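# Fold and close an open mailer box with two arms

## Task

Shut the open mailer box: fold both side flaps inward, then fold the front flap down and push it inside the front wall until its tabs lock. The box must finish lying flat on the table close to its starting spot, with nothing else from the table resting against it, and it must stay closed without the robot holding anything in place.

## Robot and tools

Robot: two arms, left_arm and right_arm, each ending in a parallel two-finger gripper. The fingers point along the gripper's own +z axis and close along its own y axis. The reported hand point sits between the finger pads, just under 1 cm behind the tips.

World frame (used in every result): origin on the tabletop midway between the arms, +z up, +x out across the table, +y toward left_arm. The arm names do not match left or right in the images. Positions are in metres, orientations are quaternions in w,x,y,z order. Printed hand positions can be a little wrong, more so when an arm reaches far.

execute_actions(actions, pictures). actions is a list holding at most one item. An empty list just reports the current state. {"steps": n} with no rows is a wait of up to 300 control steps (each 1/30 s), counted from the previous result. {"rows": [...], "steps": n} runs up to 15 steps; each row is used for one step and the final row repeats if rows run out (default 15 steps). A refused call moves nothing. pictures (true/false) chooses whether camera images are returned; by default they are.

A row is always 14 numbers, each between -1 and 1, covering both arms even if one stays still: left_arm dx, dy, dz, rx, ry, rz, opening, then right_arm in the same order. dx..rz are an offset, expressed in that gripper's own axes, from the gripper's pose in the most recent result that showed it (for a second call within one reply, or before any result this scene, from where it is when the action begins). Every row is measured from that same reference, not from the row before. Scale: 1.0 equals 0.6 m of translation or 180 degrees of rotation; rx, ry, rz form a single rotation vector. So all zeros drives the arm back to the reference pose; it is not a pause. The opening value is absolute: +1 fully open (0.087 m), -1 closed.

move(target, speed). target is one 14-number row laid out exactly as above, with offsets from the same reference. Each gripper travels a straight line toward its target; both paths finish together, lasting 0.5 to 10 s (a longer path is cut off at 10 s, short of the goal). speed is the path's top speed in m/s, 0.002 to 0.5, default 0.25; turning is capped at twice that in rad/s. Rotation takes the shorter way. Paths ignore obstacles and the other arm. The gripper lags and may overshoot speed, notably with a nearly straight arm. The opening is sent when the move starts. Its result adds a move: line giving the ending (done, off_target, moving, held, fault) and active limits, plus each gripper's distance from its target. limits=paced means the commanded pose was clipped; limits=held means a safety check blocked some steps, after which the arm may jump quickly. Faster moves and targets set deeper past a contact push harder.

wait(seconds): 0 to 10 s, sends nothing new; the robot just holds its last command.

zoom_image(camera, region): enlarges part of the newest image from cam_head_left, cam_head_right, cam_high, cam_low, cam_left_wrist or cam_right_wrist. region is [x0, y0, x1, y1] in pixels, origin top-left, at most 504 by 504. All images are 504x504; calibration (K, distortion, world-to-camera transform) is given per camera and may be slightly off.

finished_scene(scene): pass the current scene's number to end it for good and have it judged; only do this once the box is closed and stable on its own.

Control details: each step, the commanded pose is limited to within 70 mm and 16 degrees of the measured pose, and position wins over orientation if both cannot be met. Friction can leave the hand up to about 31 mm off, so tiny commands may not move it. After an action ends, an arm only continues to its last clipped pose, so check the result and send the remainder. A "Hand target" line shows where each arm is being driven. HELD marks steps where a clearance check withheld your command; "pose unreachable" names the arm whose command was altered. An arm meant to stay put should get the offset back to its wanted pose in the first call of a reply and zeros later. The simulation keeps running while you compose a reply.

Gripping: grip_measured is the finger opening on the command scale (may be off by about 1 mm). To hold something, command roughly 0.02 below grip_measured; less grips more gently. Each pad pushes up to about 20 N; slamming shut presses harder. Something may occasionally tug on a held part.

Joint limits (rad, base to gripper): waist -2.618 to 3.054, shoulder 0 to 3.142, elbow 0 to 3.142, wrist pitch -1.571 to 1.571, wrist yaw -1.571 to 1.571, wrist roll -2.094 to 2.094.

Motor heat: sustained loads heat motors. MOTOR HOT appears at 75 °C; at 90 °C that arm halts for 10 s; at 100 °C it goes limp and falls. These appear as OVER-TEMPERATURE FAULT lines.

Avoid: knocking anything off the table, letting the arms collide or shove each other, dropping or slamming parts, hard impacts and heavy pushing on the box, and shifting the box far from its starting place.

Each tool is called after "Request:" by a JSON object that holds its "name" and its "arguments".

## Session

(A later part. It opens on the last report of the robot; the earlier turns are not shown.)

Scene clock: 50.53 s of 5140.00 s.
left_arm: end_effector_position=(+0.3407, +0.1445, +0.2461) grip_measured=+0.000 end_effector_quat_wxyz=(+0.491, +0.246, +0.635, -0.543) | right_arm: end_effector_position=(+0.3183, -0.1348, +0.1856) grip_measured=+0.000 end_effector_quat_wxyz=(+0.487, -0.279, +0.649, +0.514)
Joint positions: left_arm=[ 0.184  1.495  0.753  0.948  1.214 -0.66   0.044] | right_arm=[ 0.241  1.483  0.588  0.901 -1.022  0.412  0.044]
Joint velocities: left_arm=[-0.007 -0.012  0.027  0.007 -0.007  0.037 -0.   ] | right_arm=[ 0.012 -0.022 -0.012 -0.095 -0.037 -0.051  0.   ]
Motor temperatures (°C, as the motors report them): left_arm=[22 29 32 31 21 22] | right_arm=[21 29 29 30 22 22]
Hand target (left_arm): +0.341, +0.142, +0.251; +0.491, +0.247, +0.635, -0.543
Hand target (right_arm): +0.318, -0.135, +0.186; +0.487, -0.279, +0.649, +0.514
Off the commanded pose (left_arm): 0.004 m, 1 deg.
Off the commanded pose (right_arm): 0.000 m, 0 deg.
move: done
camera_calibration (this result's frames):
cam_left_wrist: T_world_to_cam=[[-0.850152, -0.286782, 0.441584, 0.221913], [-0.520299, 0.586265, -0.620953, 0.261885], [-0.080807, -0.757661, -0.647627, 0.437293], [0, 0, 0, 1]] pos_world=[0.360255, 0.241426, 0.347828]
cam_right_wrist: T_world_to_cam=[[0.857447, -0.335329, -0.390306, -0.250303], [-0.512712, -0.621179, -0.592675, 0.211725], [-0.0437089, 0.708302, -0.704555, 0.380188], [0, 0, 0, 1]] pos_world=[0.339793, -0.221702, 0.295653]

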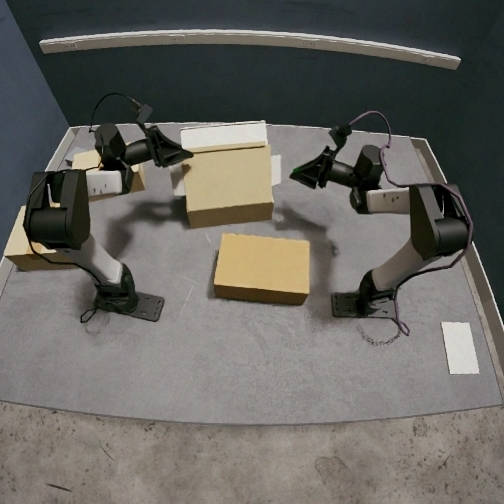

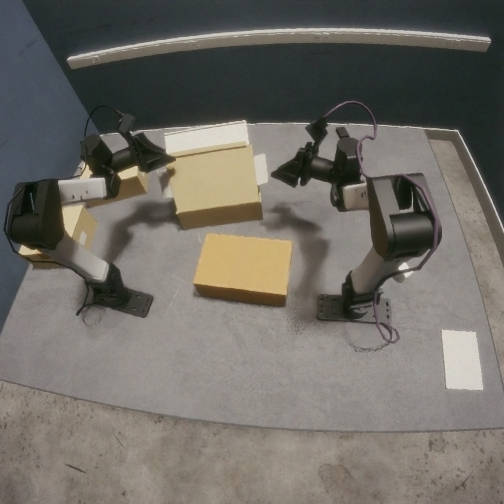

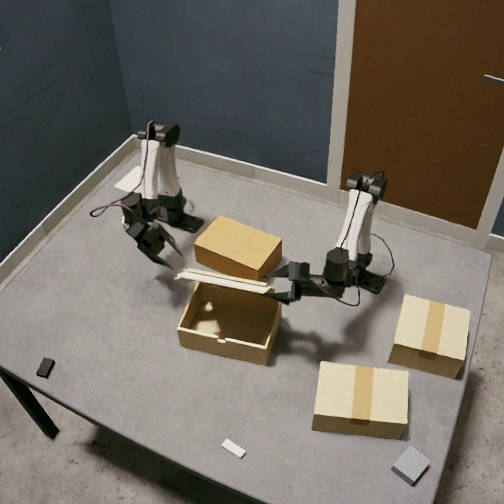

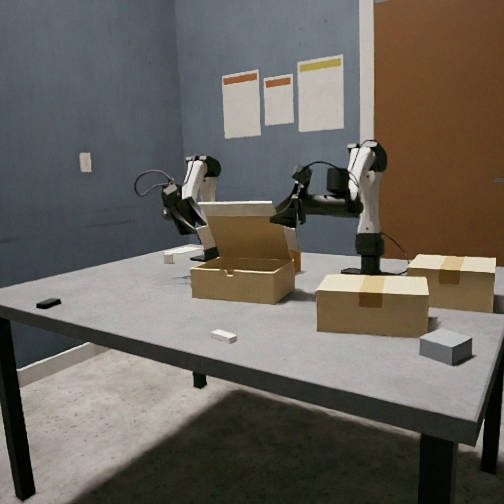

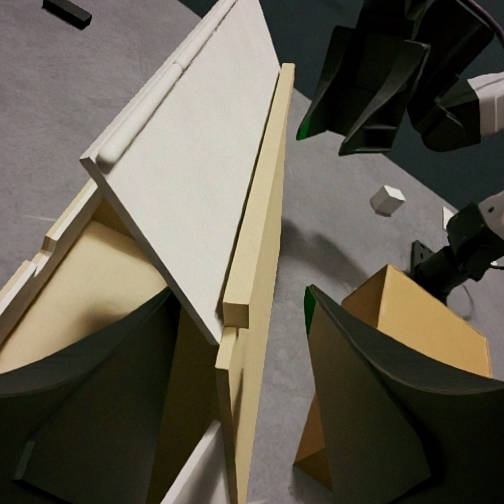

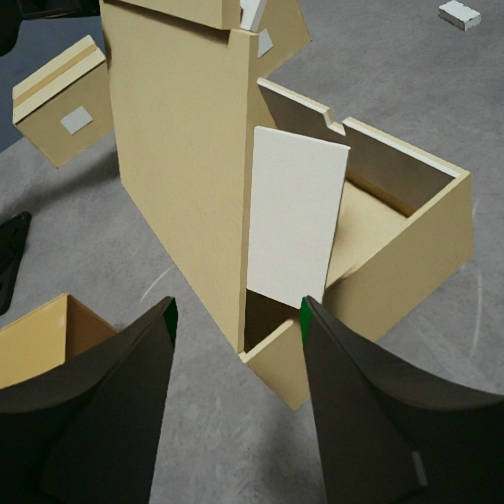

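Request:
{"name": "move", "arguments": {"target": [0.04,0,0.04,0,0,0,0,0,-0.02,0.03,0,0,0,0], "speed": 0.06}}

Request:
{"name": "move", "arguments": {"target": [0,0,0,0,0,0,-0.95,0,0,0,0,0,0,0]}}

Request:
{"name": "move", "arguments": {"target": [0,0,0,0,0,0,-0.95,0,0,0.15,0,0,0,0], "speed": 0.05}}

Scene clock: 53.60 s of 5140.00 s.
left_arm: end_effector_position=(+0.3409, +0.1190, +0.2392) grip_measured=+0.000 end_effector_quat_wxyz=(+0.500, +0.252, +0.628, -0.541) | right_arm: end_effector_position=(+0.3287, -0.1261, +0.1757) grip_measured=+0.000 end_effector_quat_wxyz=(+0.477, -0.273, +0.657, +0.516)
Joint positions: left_arm=[ 0.097  1.515  0.732  0.982  1.128 -0.626  0.044] | right_arm=[ 0.265  1.552  0.624  0.906 -0.997  0.412  0.044]
Joint velocities: left_arm=[ 0.002 -0.012 -0.007  0.022 -0.022 -0.022 -0.   ] | right_arm=[-0.012  0.012 -0.007  0.007  0.007  0.022  0.   ]
Motor temperatures (°C, as the motors report them): left_arm=[22 30 33 31 21 22] | right_arm=[21 29 29 30 22 22]
Hand target (left_arm): +0.339, +0.117, +0.227; +0.491, +0.245, +0.635, -0.544
Hand target (right_arm): +0.335, -0.122, +0.181; +0.487, -0.279, +0.649, +0.514
Off the commanded pose (left_arm): 0.013 m, 2 deg.
Off the commanded pose (right_arm): 0.009 m, 2 deg.
move: off_target (left_arm)
camera_calibration (this result's frames):
cam_left_wrist: T_world_to_cam=[[-0.861097, -0.28516, 0.420946, 0.226234], [-0.504432, 0.5829, -0.637005, 0.27145], [-0.0637214, -0.760862, -0.645778, 0.407618], [0, 0, 0, 1]] pos_world=[0.357712, 0.216426, 0.340913]
cam_right_wrist: T_world_to_cam=[[0.845873, -0.339049, -0.411759, -0.253017], [-0.529758, -0.623903, -0.574545, 0.218725], [-0.0620986, 0.704124, -0.707356, 0.373492], [0, 0, 0, 1]] pos_world=[0.353084, -0.212306, 0.285677]

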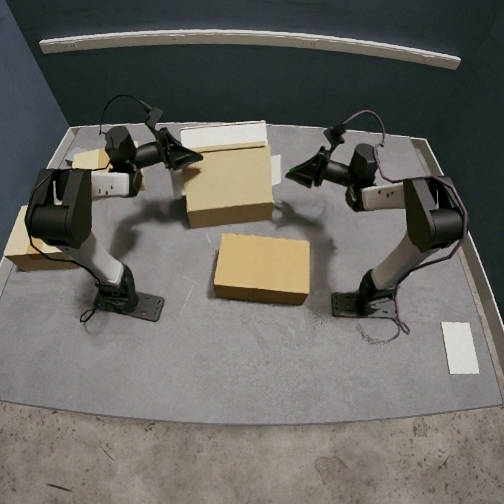

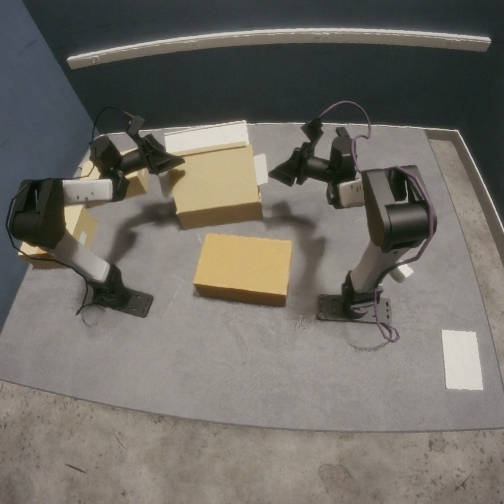

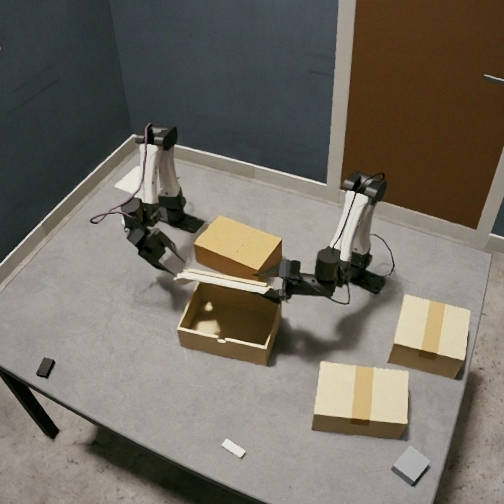

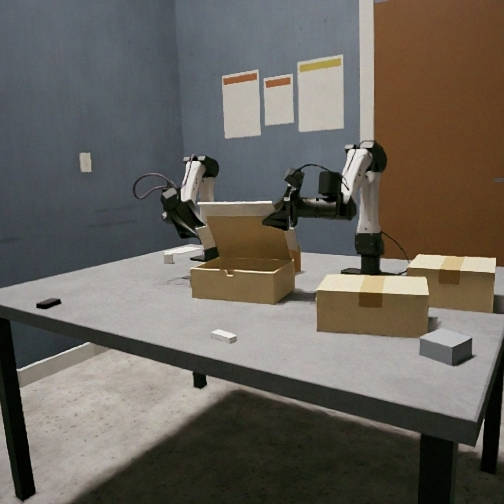

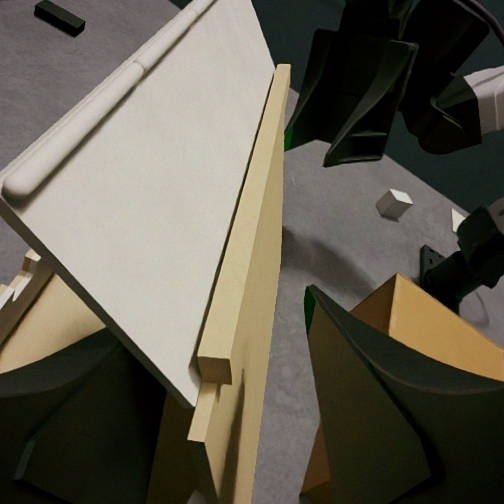

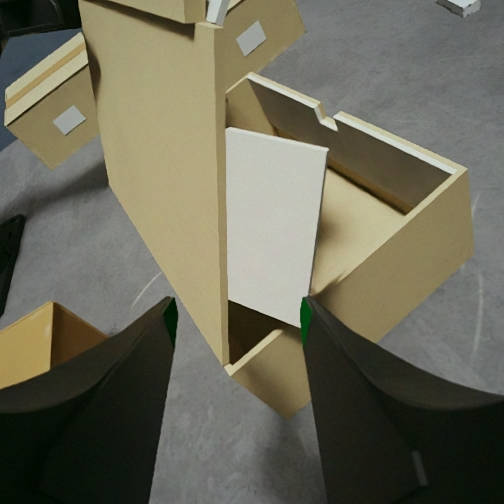

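Scene clock: 54.10 s of 5140.00 s.
left_arm: end_effector_position=(+0.3408, +0.1190, +0.2393) grip_measured=-0.816 end_effector_quat_wxyz=(+0.500, +0.252, +0.628, -0.541) | right_arm: end_effector_position=(+0.3287, -0.1261, +0.1757) grip_measured=+0.000 end_effector_quat_wxyz=(+0.477, -0.273, +0.657, +0.516)
Joint positions: left_arm=[ 0.097  1.515  0.732  0.983  1.128 -0.626  0.008] | right_arm=[ 0.265  1.552  0.624  0.906 -0.997  0.412  0.044]
Joint velocities: left_arm=[-0.007  0.002  0.007 -0.066  0.007 -0.022  0.   ] | right_arm=[-0.002 -0.012 -0.002  0.037 -0.037  0.022 -0.001]
Motor temperatures (°C, as the motors report them): left_arm=[22 30 33 31 21 22] | right_arm=[21 29 29 30 22 22]
Hand target (left_arm): +0.341, +0.119, +0.239; +0.500, +0.252, +0.628, -0.541
Hand target (right_arm): +0.329, -0.126, +0.176; +0.477, -0.273, +0.657, +0.516
Off the commanded pose (left_arm): 0.000 m, 0 deg.
Off the commanded pose (right_arm): 0.000 m, 0 deg.
move: done
camera_calibration (this result's frames):
cam_left_wrist: T_world_to_cam=[[-0.861526, -0.284847, 0.42028, 0.226411], [-0.503726, 0.583103, -0.637379, 0.27131], [-0.0635109, -0.760824, -0.645843, 0.407597], [0, 0, 0, 1]] pos_world=[0.357612, 0.216401, 0.341015]
cam_right_wrist: T_world_to_cam=[[0.845873, -0.339049, -0.411759, -0.253017], [-0.529758, -0.623903, -0.574545, 0.218725], [-0.0620986, 0.704124, -0.707356, 0.373492], [0, 0, 0, 1]] pos_world=[0.353084, -0.212306, 0.285677]

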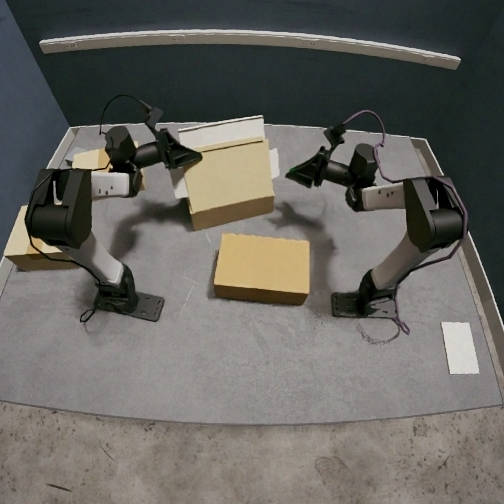

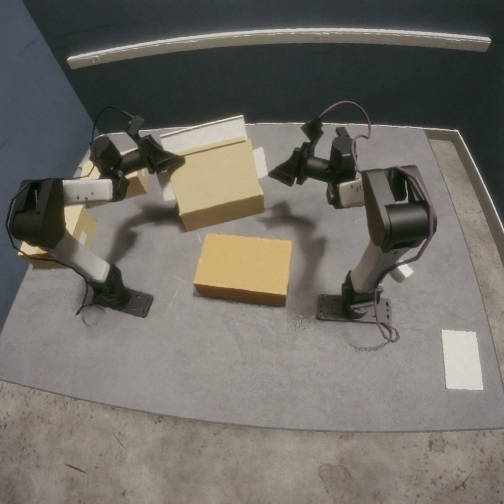

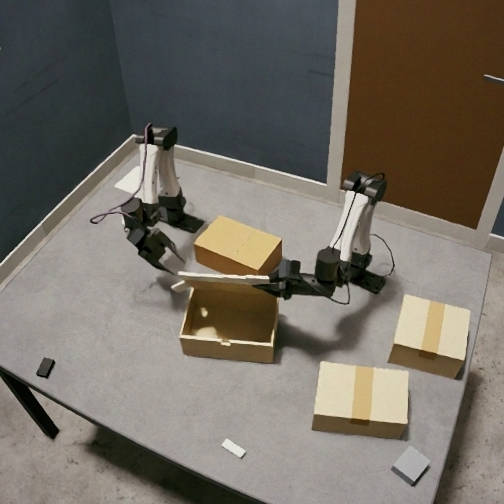

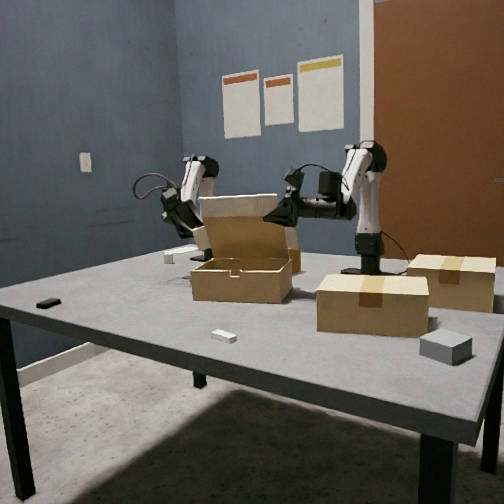

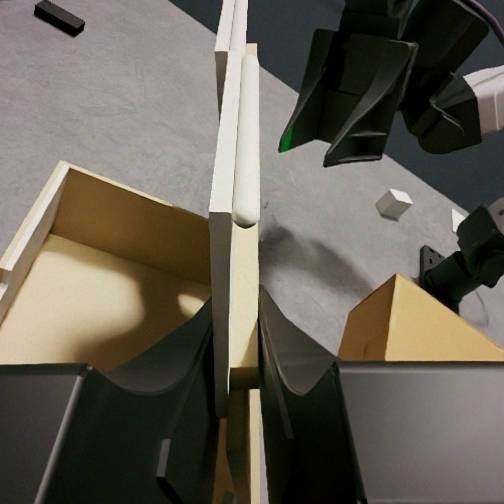

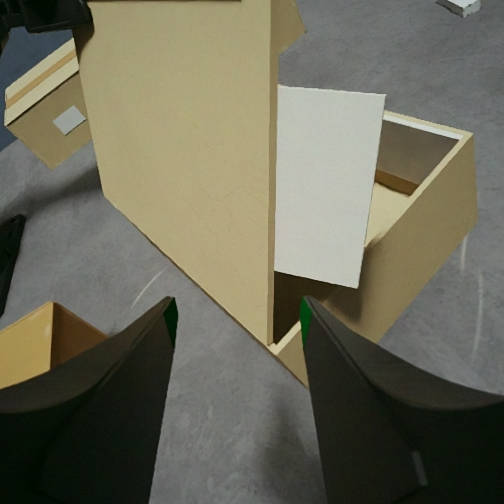

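Scene clock: 56.20 s of 5140.00 s.
left_arm: end_effector_position=(+0.3500, +0.1266, +0.2410) grip_measured=-0.816 end_effector_quat_wxyz=(+0.516, +0.236, +0.630, -0.530) | right_arm: end_effector_position=(+0.3695, -0.0598, +0.1746) grip_measured=+0.000 end_effector_quat_wxyz=(+0.495, -0.254, +0.665, +0.499)
Joint positions: left_arm=[ 0.114  1.515  0.732  0.988  1.094 -0.623  0.008] | right_arm=[ 0.45   1.734  0.819  0.897 -0.749  0.412  0.044]
Joint velocities: left_arm=[-0.002 -0.007 -0.017 -0.007  0.022  0.081 -0.   ] | right_arm=[ 0.002  0.002 -0.012  0.022  0.095 -0.037  0.001]
Motor temperatures (°C, as the motors report them): left_arm=[22 30 33 31 21 22] | right_arm=[21 29 29 30 22 22]
Hand target (left_arm): +0.341, +0.119, +0.239; +0.500, +0.252, +0.627, -0.541
Hand target (right_arm): +0.360, -0.043, +0.175; +0.477, -0.273, +0.657, +0.515
Off the commanded pose (left_arm): 0.012 m, 3 deg.
Off the commanded pose (right_arm): 0.021 m, 4 deg.
move: off_target (left_arm, right_arm)
camera_calibration (this result's frames):
cam_left_wrist: T_world_to_cam=[[-0.848442, -0.32613, 0.416876, 0.237252], [-0.528902, 0.552505, -0.644206, 0.286932], [-0.0202313, -0.767057, -0.641259, 0.399652], [0, 0, 0, 1]] pos_world=[0.361139, 0.225399, 0.342219]
cam_right_wrist: T_world_to_cam=[[0.824798, -0.393405, -0.406129, -0.261991], [-0.565257, -0.591332, -0.575162, 0.296208], [-0.0138858, 0.70396, -0.710104, 0.311302], [0, 0, 0, 1]] pos_world=[0.387845, -0.147055, 0.285022]

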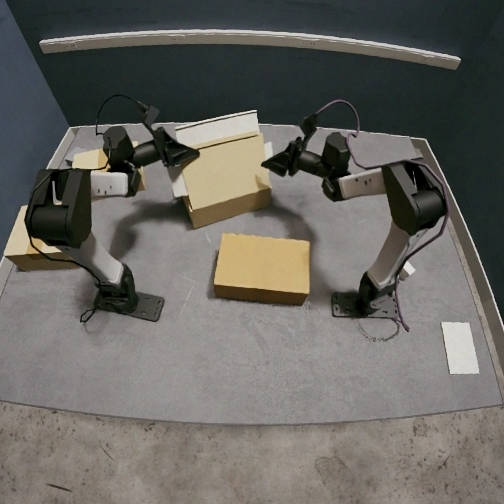

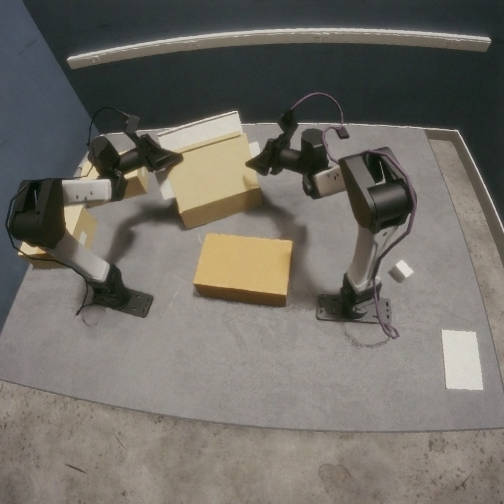

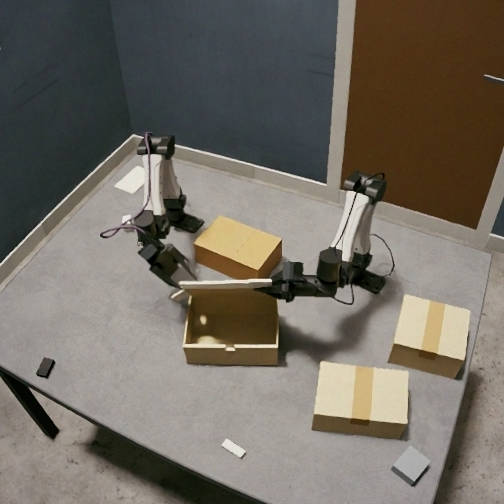

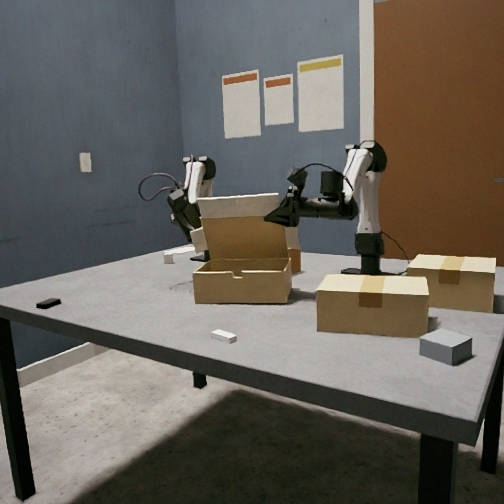

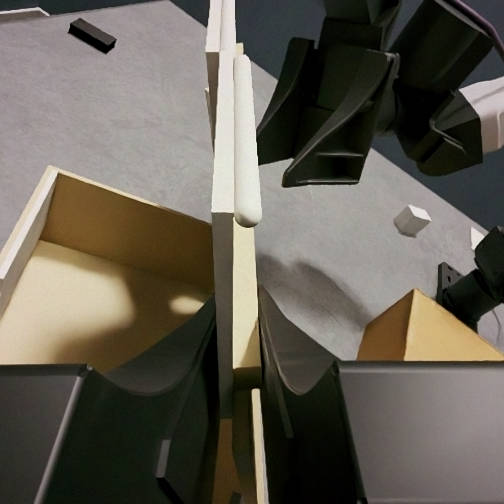

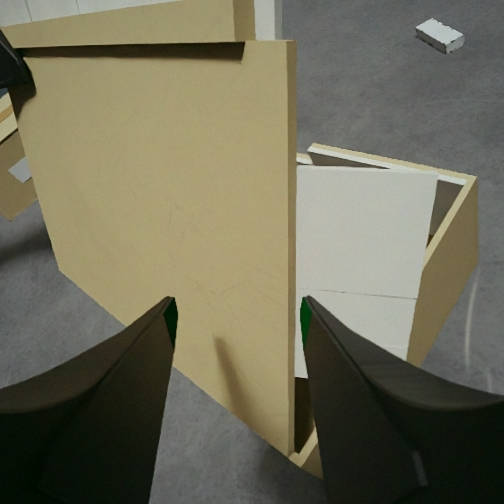

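Request:
{"name": "move", "arguments": {"target": [0,0,0,0,0,0,-0.9,0,0,-0.17,-0.1,0.045,0,0], "speed": 0.12}}

Request:
{"name": "move", "arguments": {"target": [0.018,-0.027,0.053,0.11,0.051,-0.012,-0.9,0,0,0,0,0,0,0], "speed": 0.08}}

Scene clock: 61.67 s of 5140.00 s.
left_arm: end_effector_position=(+0.3517, +0.1275, +0.2413) grip_measured=-0.816 end_effector_quat_wxyz=(+0.519, +0.233, +0.631, -0.527) | right_arm: end_effector_position=(+0.3321, -0.1494, +0.1716) grip_measured=+0.000 end_effector_quat_wxyz=(+0.398, -0.355, +0.614, +0.582)
Joint positions: left_arm=[ 0.116  1.515  0.732  0.988  1.086 -0.621  0.008] | right_arm=[ 0.144  1.734  0.801  0.897 -1.396  0.411  0.044]
Joint velocities: left_arm=[-0.012 -0.032 -0.012 -0.007 -0.022  0.007  0.001] | right_arm=[ 0.002 -0.007  0.017  0.051 -0.051  0.051 -0.   ]
Motor temperatures (°C, as the motors report them): left_arm=[22 30 33 31 21 22] | right_arm=[21 29 30 30 22 22]
Hand target (left_arm): +0.350, +0.127, +0.241; +0.516, +0.236, +0.630, -0.530
Hand target (right_arm): +0.327, -0.152, +0.176; +0.402, -0.361, +0.610, +0.579
Off the commanded pose (left_arm): 0.002 m, 1 deg.
Off the commanded pose (right_arm): 0.007 m, 1 deg.
After step 90, 0.50 s passed at rest.
move: done
camera_calibration (this result's frames):
cam_left_wrist: T_world_to_cam=[[-0.846393, -0.333665, 0.415073, 0.239512], [-0.532431, 0.547198, -0.645826, 0.289754], [-0.0116379, -0.767621, -0.640799, 0.39753], [0, 0, 0, 1]] pos_world=[0.361622, 0.226516, 0.342452]
cam_right_wrist: T_world_to_cam=[[0.899943, -0.091005, -0.426404, -0.243918], [-0.347141, -0.741285, -0.574447, 0.125409], [-0.26381, 0.664992, -0.698706, 0.446845], [0, 0, 0, 1]] pos_world=[0.380929, -0.226382, 0.280247]

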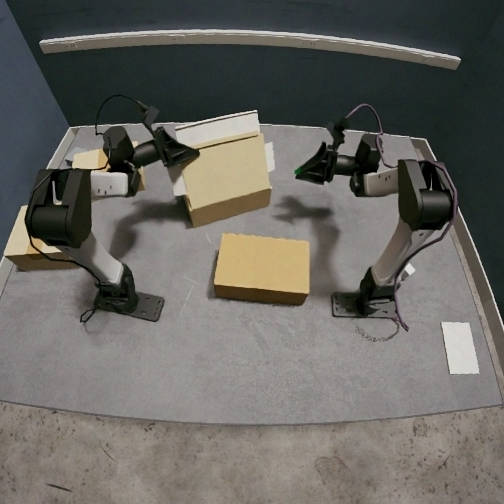

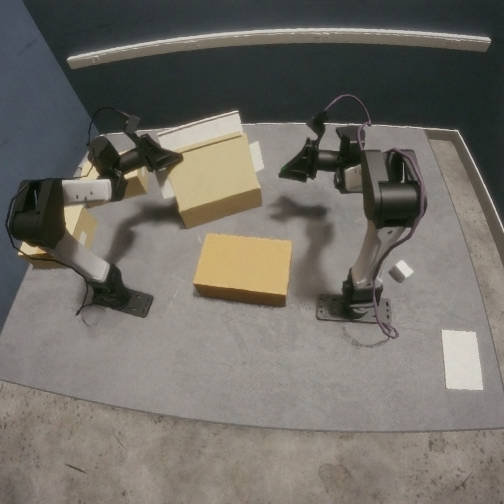

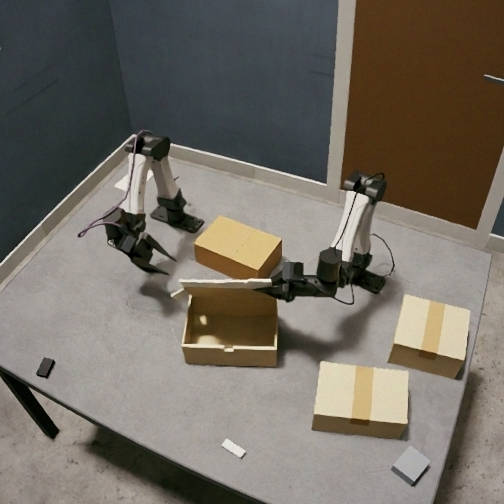

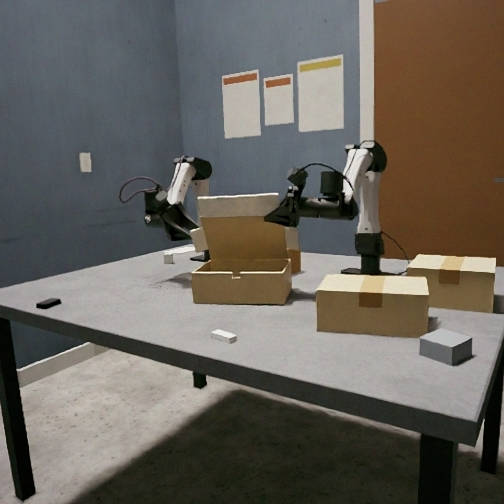

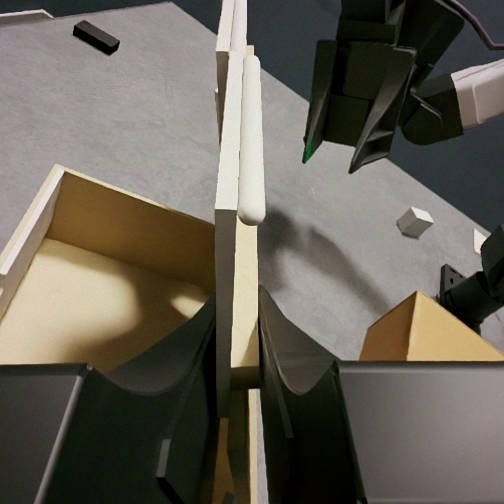

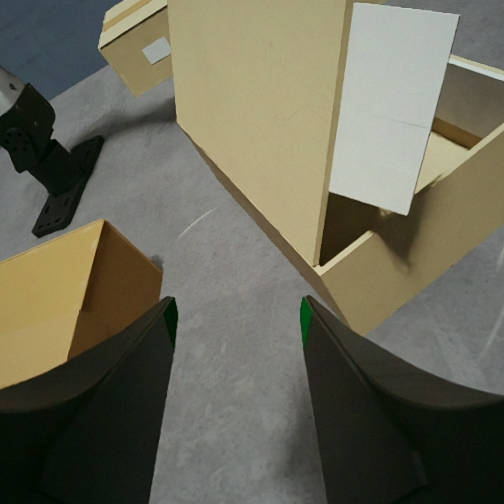

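Scene clock: 64.40 s of 5140.00 s.
left_arm: end_effector_position=(+0.3478, +0.0947, +0.2401) grip_measured=-0.816 end_effector_quat_wxyz=(+0.418, +0.344, +0.577, -0.612) | right_arm: end_effector_position=(+0.3321, -0.1494, +0.1716) grip_measured=+0.000 end_effector_quat_wxyz=(+0.398, -0.355, +0.614, +0.582)
Joint positions: left_arm=[ 0.058  1.819  0.964  1.375  1.373 -0.946  0.008] | right_arm=[ 0.144  1.734  0.801  0.897 -1.396  0.411  0.044]
Joint velocities: left_arm=[ 0.012  0.012 -0.002  0.125 -0.022 -0.022 -0.   ] | right_arm=[ 0.002 -0.007  0.002  0.037 -0.066  0.066 -0.001]
Motor temperatures (°C, as the motors report them): left_arm=[22 30 33 31 21 22] | right_arm=[21 29 30 30 22 22]
Hand target (left_arm): +0.348, +0.091, +0.240; +0.412, +0.348, +0.574, -0.616
Hand target (right_arm): +0.332, -0.149, +0.172; +0.398, -0.355, +0.614, +0.582
Off the commanded pose (left_arm): 0.004 m, 1 deg.
Off the commanded pose (right_arm): 0.000 m, 0 deg.
move: done
camera_calibration (this result's frames):
cam_left_wrist: T_world_to_cam=[[-0.911253, -0.0124657, 0.411659, 0.218791], [-0.30246, 0.698664, -0.648372, 0.211212], [-0.279529, -0.715341, -0.64043, 0.459602], [0, 0, 0, 1]] pos_world=[0.391729, 0.183933, 0.34122]
cam_right_wrist: T_world_to_cam=[[0.899943, -0.091005, -0.426404, -0.243918], [-0.347141, -0.741285, -0.574447, 0.125409], [-0.26381, 0.664992, -0.698706, 0.446845], [0, 0, 0, 1]] pos_world=[0.380929, -0.226382, 0.280247]

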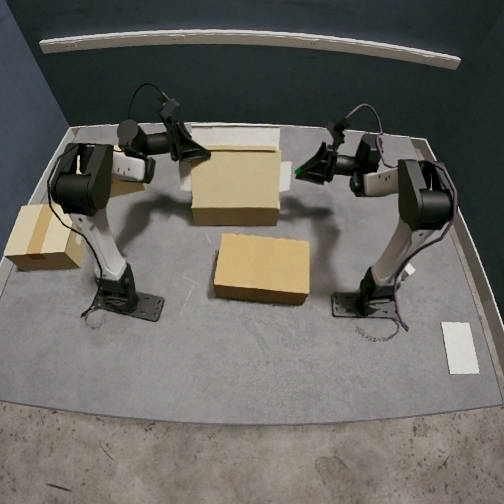

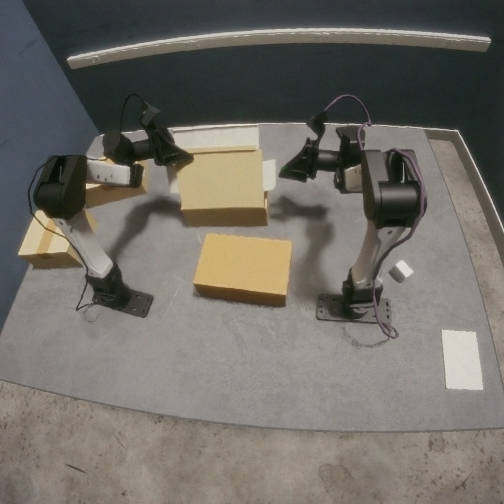

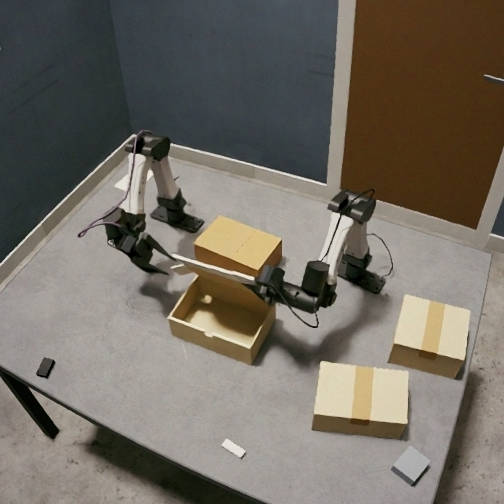

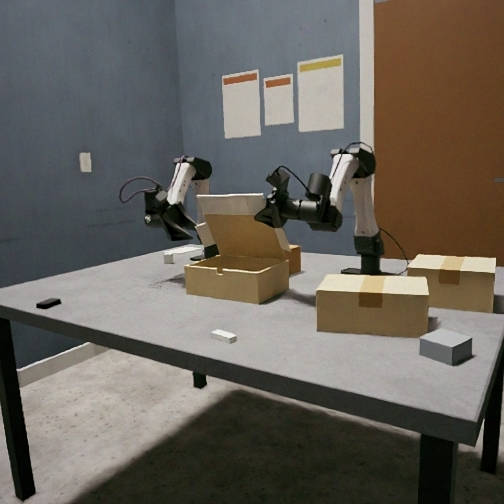

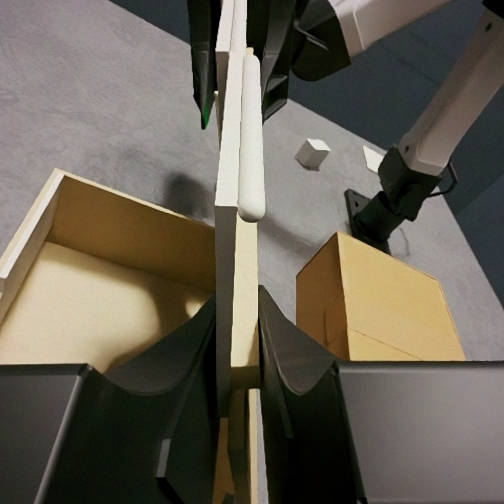

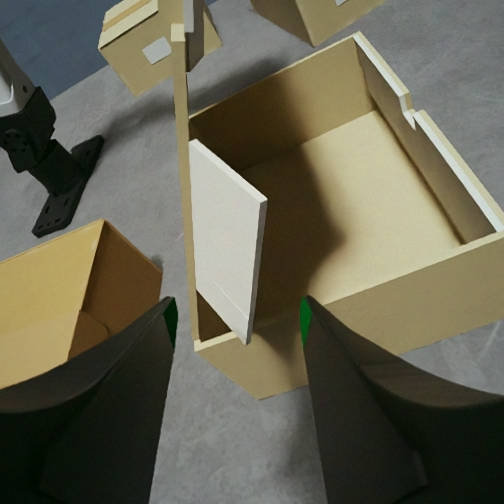

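Request:
{"name": "move", "arguments": {"target": [0,0,0,0,0,0,-0.9,0,0.05,0,0,0,0,0], "speed": 0.08}}

Request:
{"name": "move", "arguments": {"target": [0,0,0,0,0,0,-0.9,0,0,0.08,0,0,0,0], "speed": 0.05}}

Scene clock: 68.13 s of 5140.00 s.
left_arm: end_effector_position=(+0.3472, +0.0947, +0.2412) grip_measured=-0.816 end_effector_quat_wxyz=(+0.421, +0.349, +0.573, -0.610) | right_arm: end_effector_position=(+0.3118, -0.1487, +0.1852) grip_measured=+0.000 end_effector_quat_wxyz=(+0.406, -0.362, +0.608, +0.578)
Joint positions: left_arm=[ 0.058  1.82   0.965  1.394  1.376 -0.95   0.008] | right_arm=[ 0.152  1.63   0.738  0.884 -1.389  0.414  0.044]
Joint velocities: left_arm=[ 0.002 -0.002 -0.017  0.051 -0.022  0.007  0.   ] | right_arm=[-0.012 -0.002  0.022 -0.095  0.007  0.066  0.   ]
Motor temperatures (°C, as the motors report them): left_arm=[22 31 33 31 21 22] | right_arm=[21 30 30 30 22 22]
Hand target (left_arm): +0.348, +0.095, +0.240; +0.418, +0.344, +0.577, -0.612
Hand target (right_arm): +0.305, -0.147, +0.184; +0.398, -0.355, +0.614, +0.582
Off the commanded pose (left_arm): 0.001 m, 1 deg.
Off the commanded pose (right_arm): 0.007 m, 1 deg.
move: done
camera_calibration (this result's frames):
cam_left_wrist: T_world_to_cam=[[-0.91718, -0.0095926, 0.398359, 0.222735], [-0.291084, 0.698848, -0.653362, 0.208945], [-0.272125, -0.715206, -0.643761, 0.458392], [0, 0, 0, 1]] pos_world=[0.389848, 0.183961, 0.342883]
cam_right_wrist: T_world_to_cam=[[0.910754, -0.088764, -0.403296, -0.227082], [-0.33133, -0.739977, -0.585368, 0.12392], [-0.24647, 0.66675, -0.703347, 0.446288], [0, 0, 0, 1]] pos_world=[0.357871, -0.226022, 0.294853]

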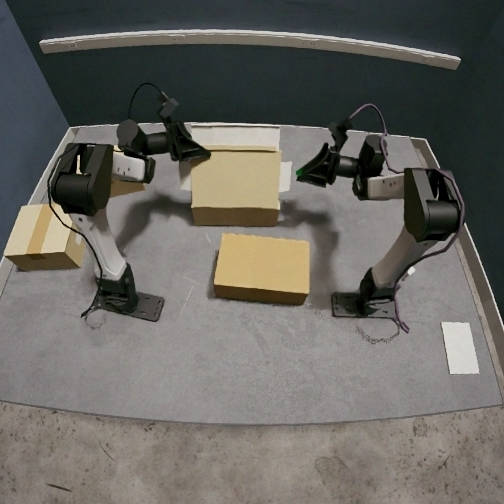

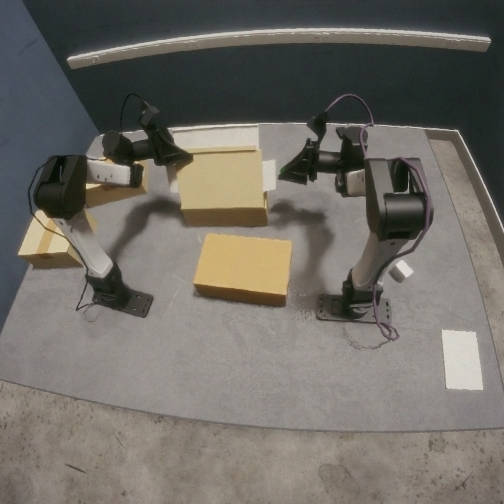

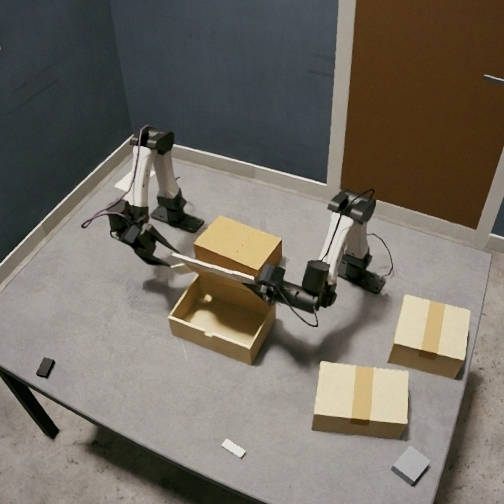

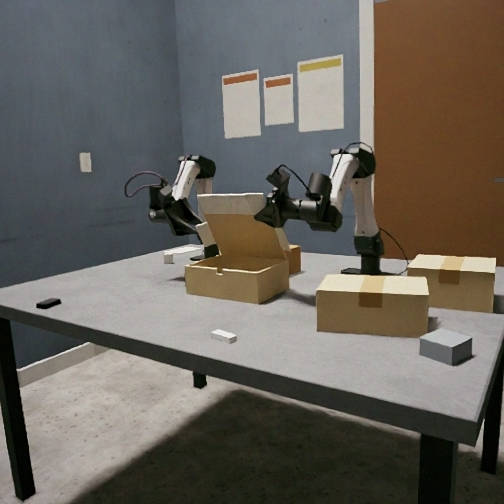

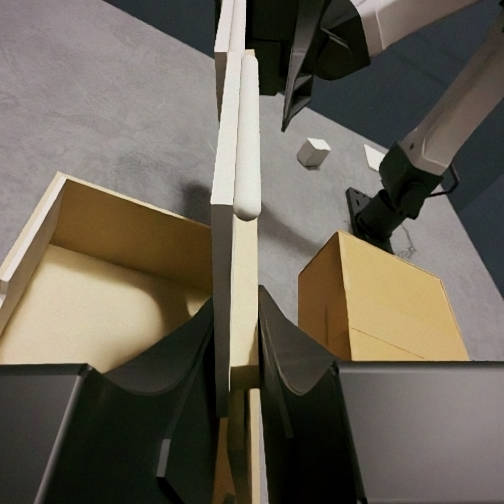

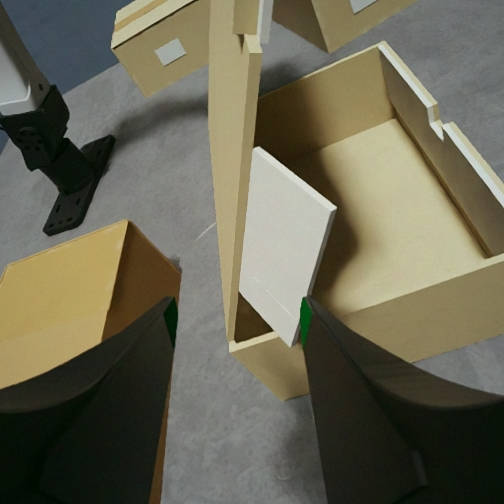

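Scene clock: 69.40 s of 5140.00 s.
left_arm: end_effector_position=(+0.3496, +0.0971, +0.2416) grip_measured=-0.816 end_effector_quat_wxyz=(+0.426, +0.345, +0.574, -0.608) | right_arm: end_effector_position=(+0.3098, -0.1087, +0.1849) grip_measured=+0.000 end_effector_quat_wxyz=(+0.405, -0.364, +0.607, +0.579)
Joint positions: left_arm=[ 0.066  1.82   0.965  1.394  1.371 -0.948  0.008] | right_arm=[ 0.279  1.651  0.759  0.884 -1.267  0.414  0.044]
Joint velocities: left_arm=[-0.007 -0.012  0.007  0.051  0.022  0.007  0.001] | right_arm=[-0.017  0.012 -0.007  0.081  0.007  0.037  0.   ]
Motor temperatures (°C, as the motors report them): left_arm=[22 31 33 31 21 22] | right_arm=[21 30 30 30 22 22]
Hand target (left_arm): +0.347, +0.095, +0.241; +0.421, +0.349, +0.573, -0.610
Hand target (right_arm): +0.316, -0.102, +0.185; +0.406, -0.363, +0.608, +0.578
Off the commanded pose (left_arm): 0.003 m, 1 deg.
Off the commanded pose (right_arm): 0.010 m, 0 deg.
move: done
camera_calibration (this result's frames):
cam_left_wrist: T_world_to_cam=[[-0.917656, -0.0193675, 0.396903, 0.22626], [-0.298166, 0.693827, -0.655516, 0.211696], [-0.262686, -0.719882, -0.642469, 0.457907], [0, 0, 0, 1]] pos_world=[0.391035, 0.187141, 0.343158]
cam_right_wrist: T_world_to_cam=[[0.911548, -0.084547, -0.402408, -0.221743], [-0.327124, -0.742053, -0.585105, 0.151117], [-0.249139, 0.664988, -0.704074, 0.419632], [0, 0, 0, 1]] pos_world=[0.35611, -0.185661, 0.294641]

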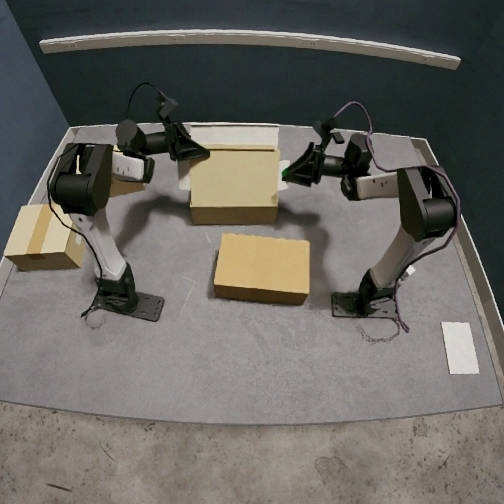

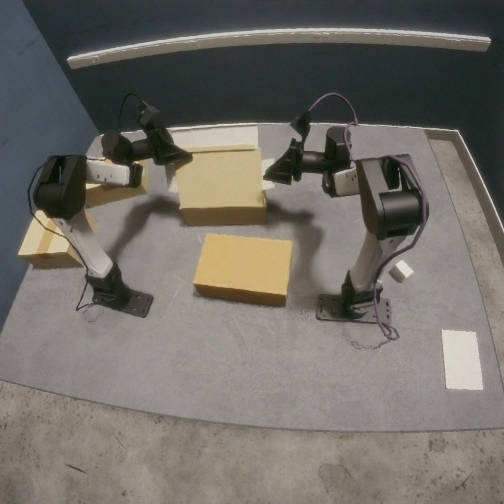

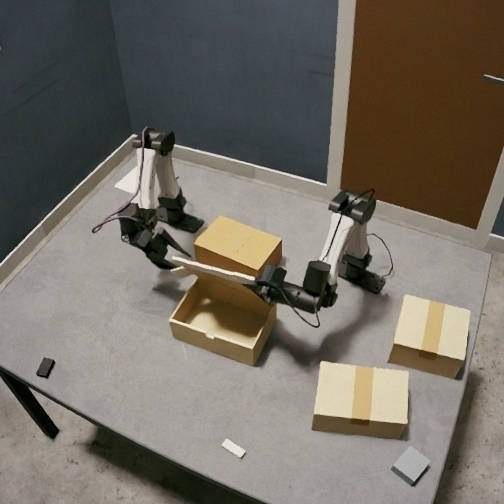

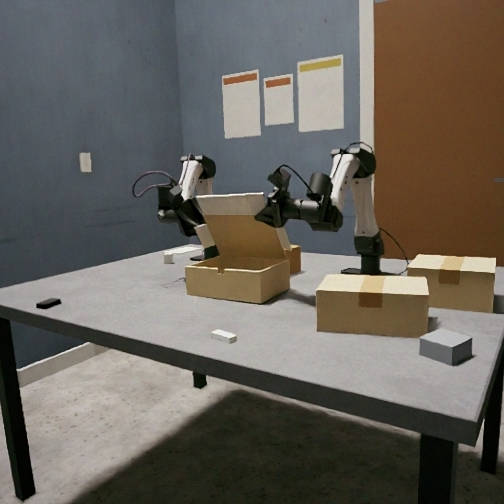

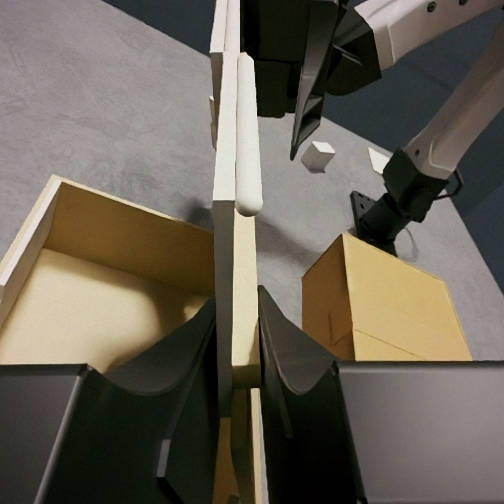

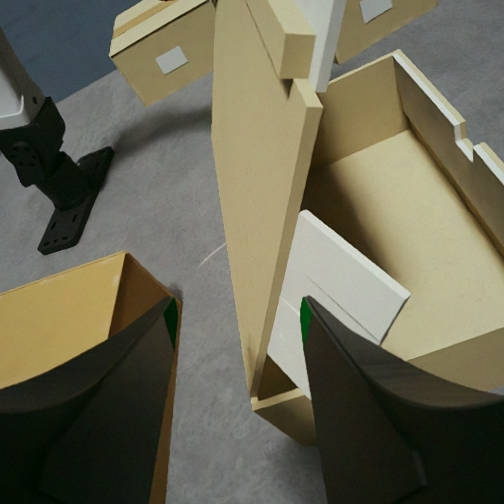

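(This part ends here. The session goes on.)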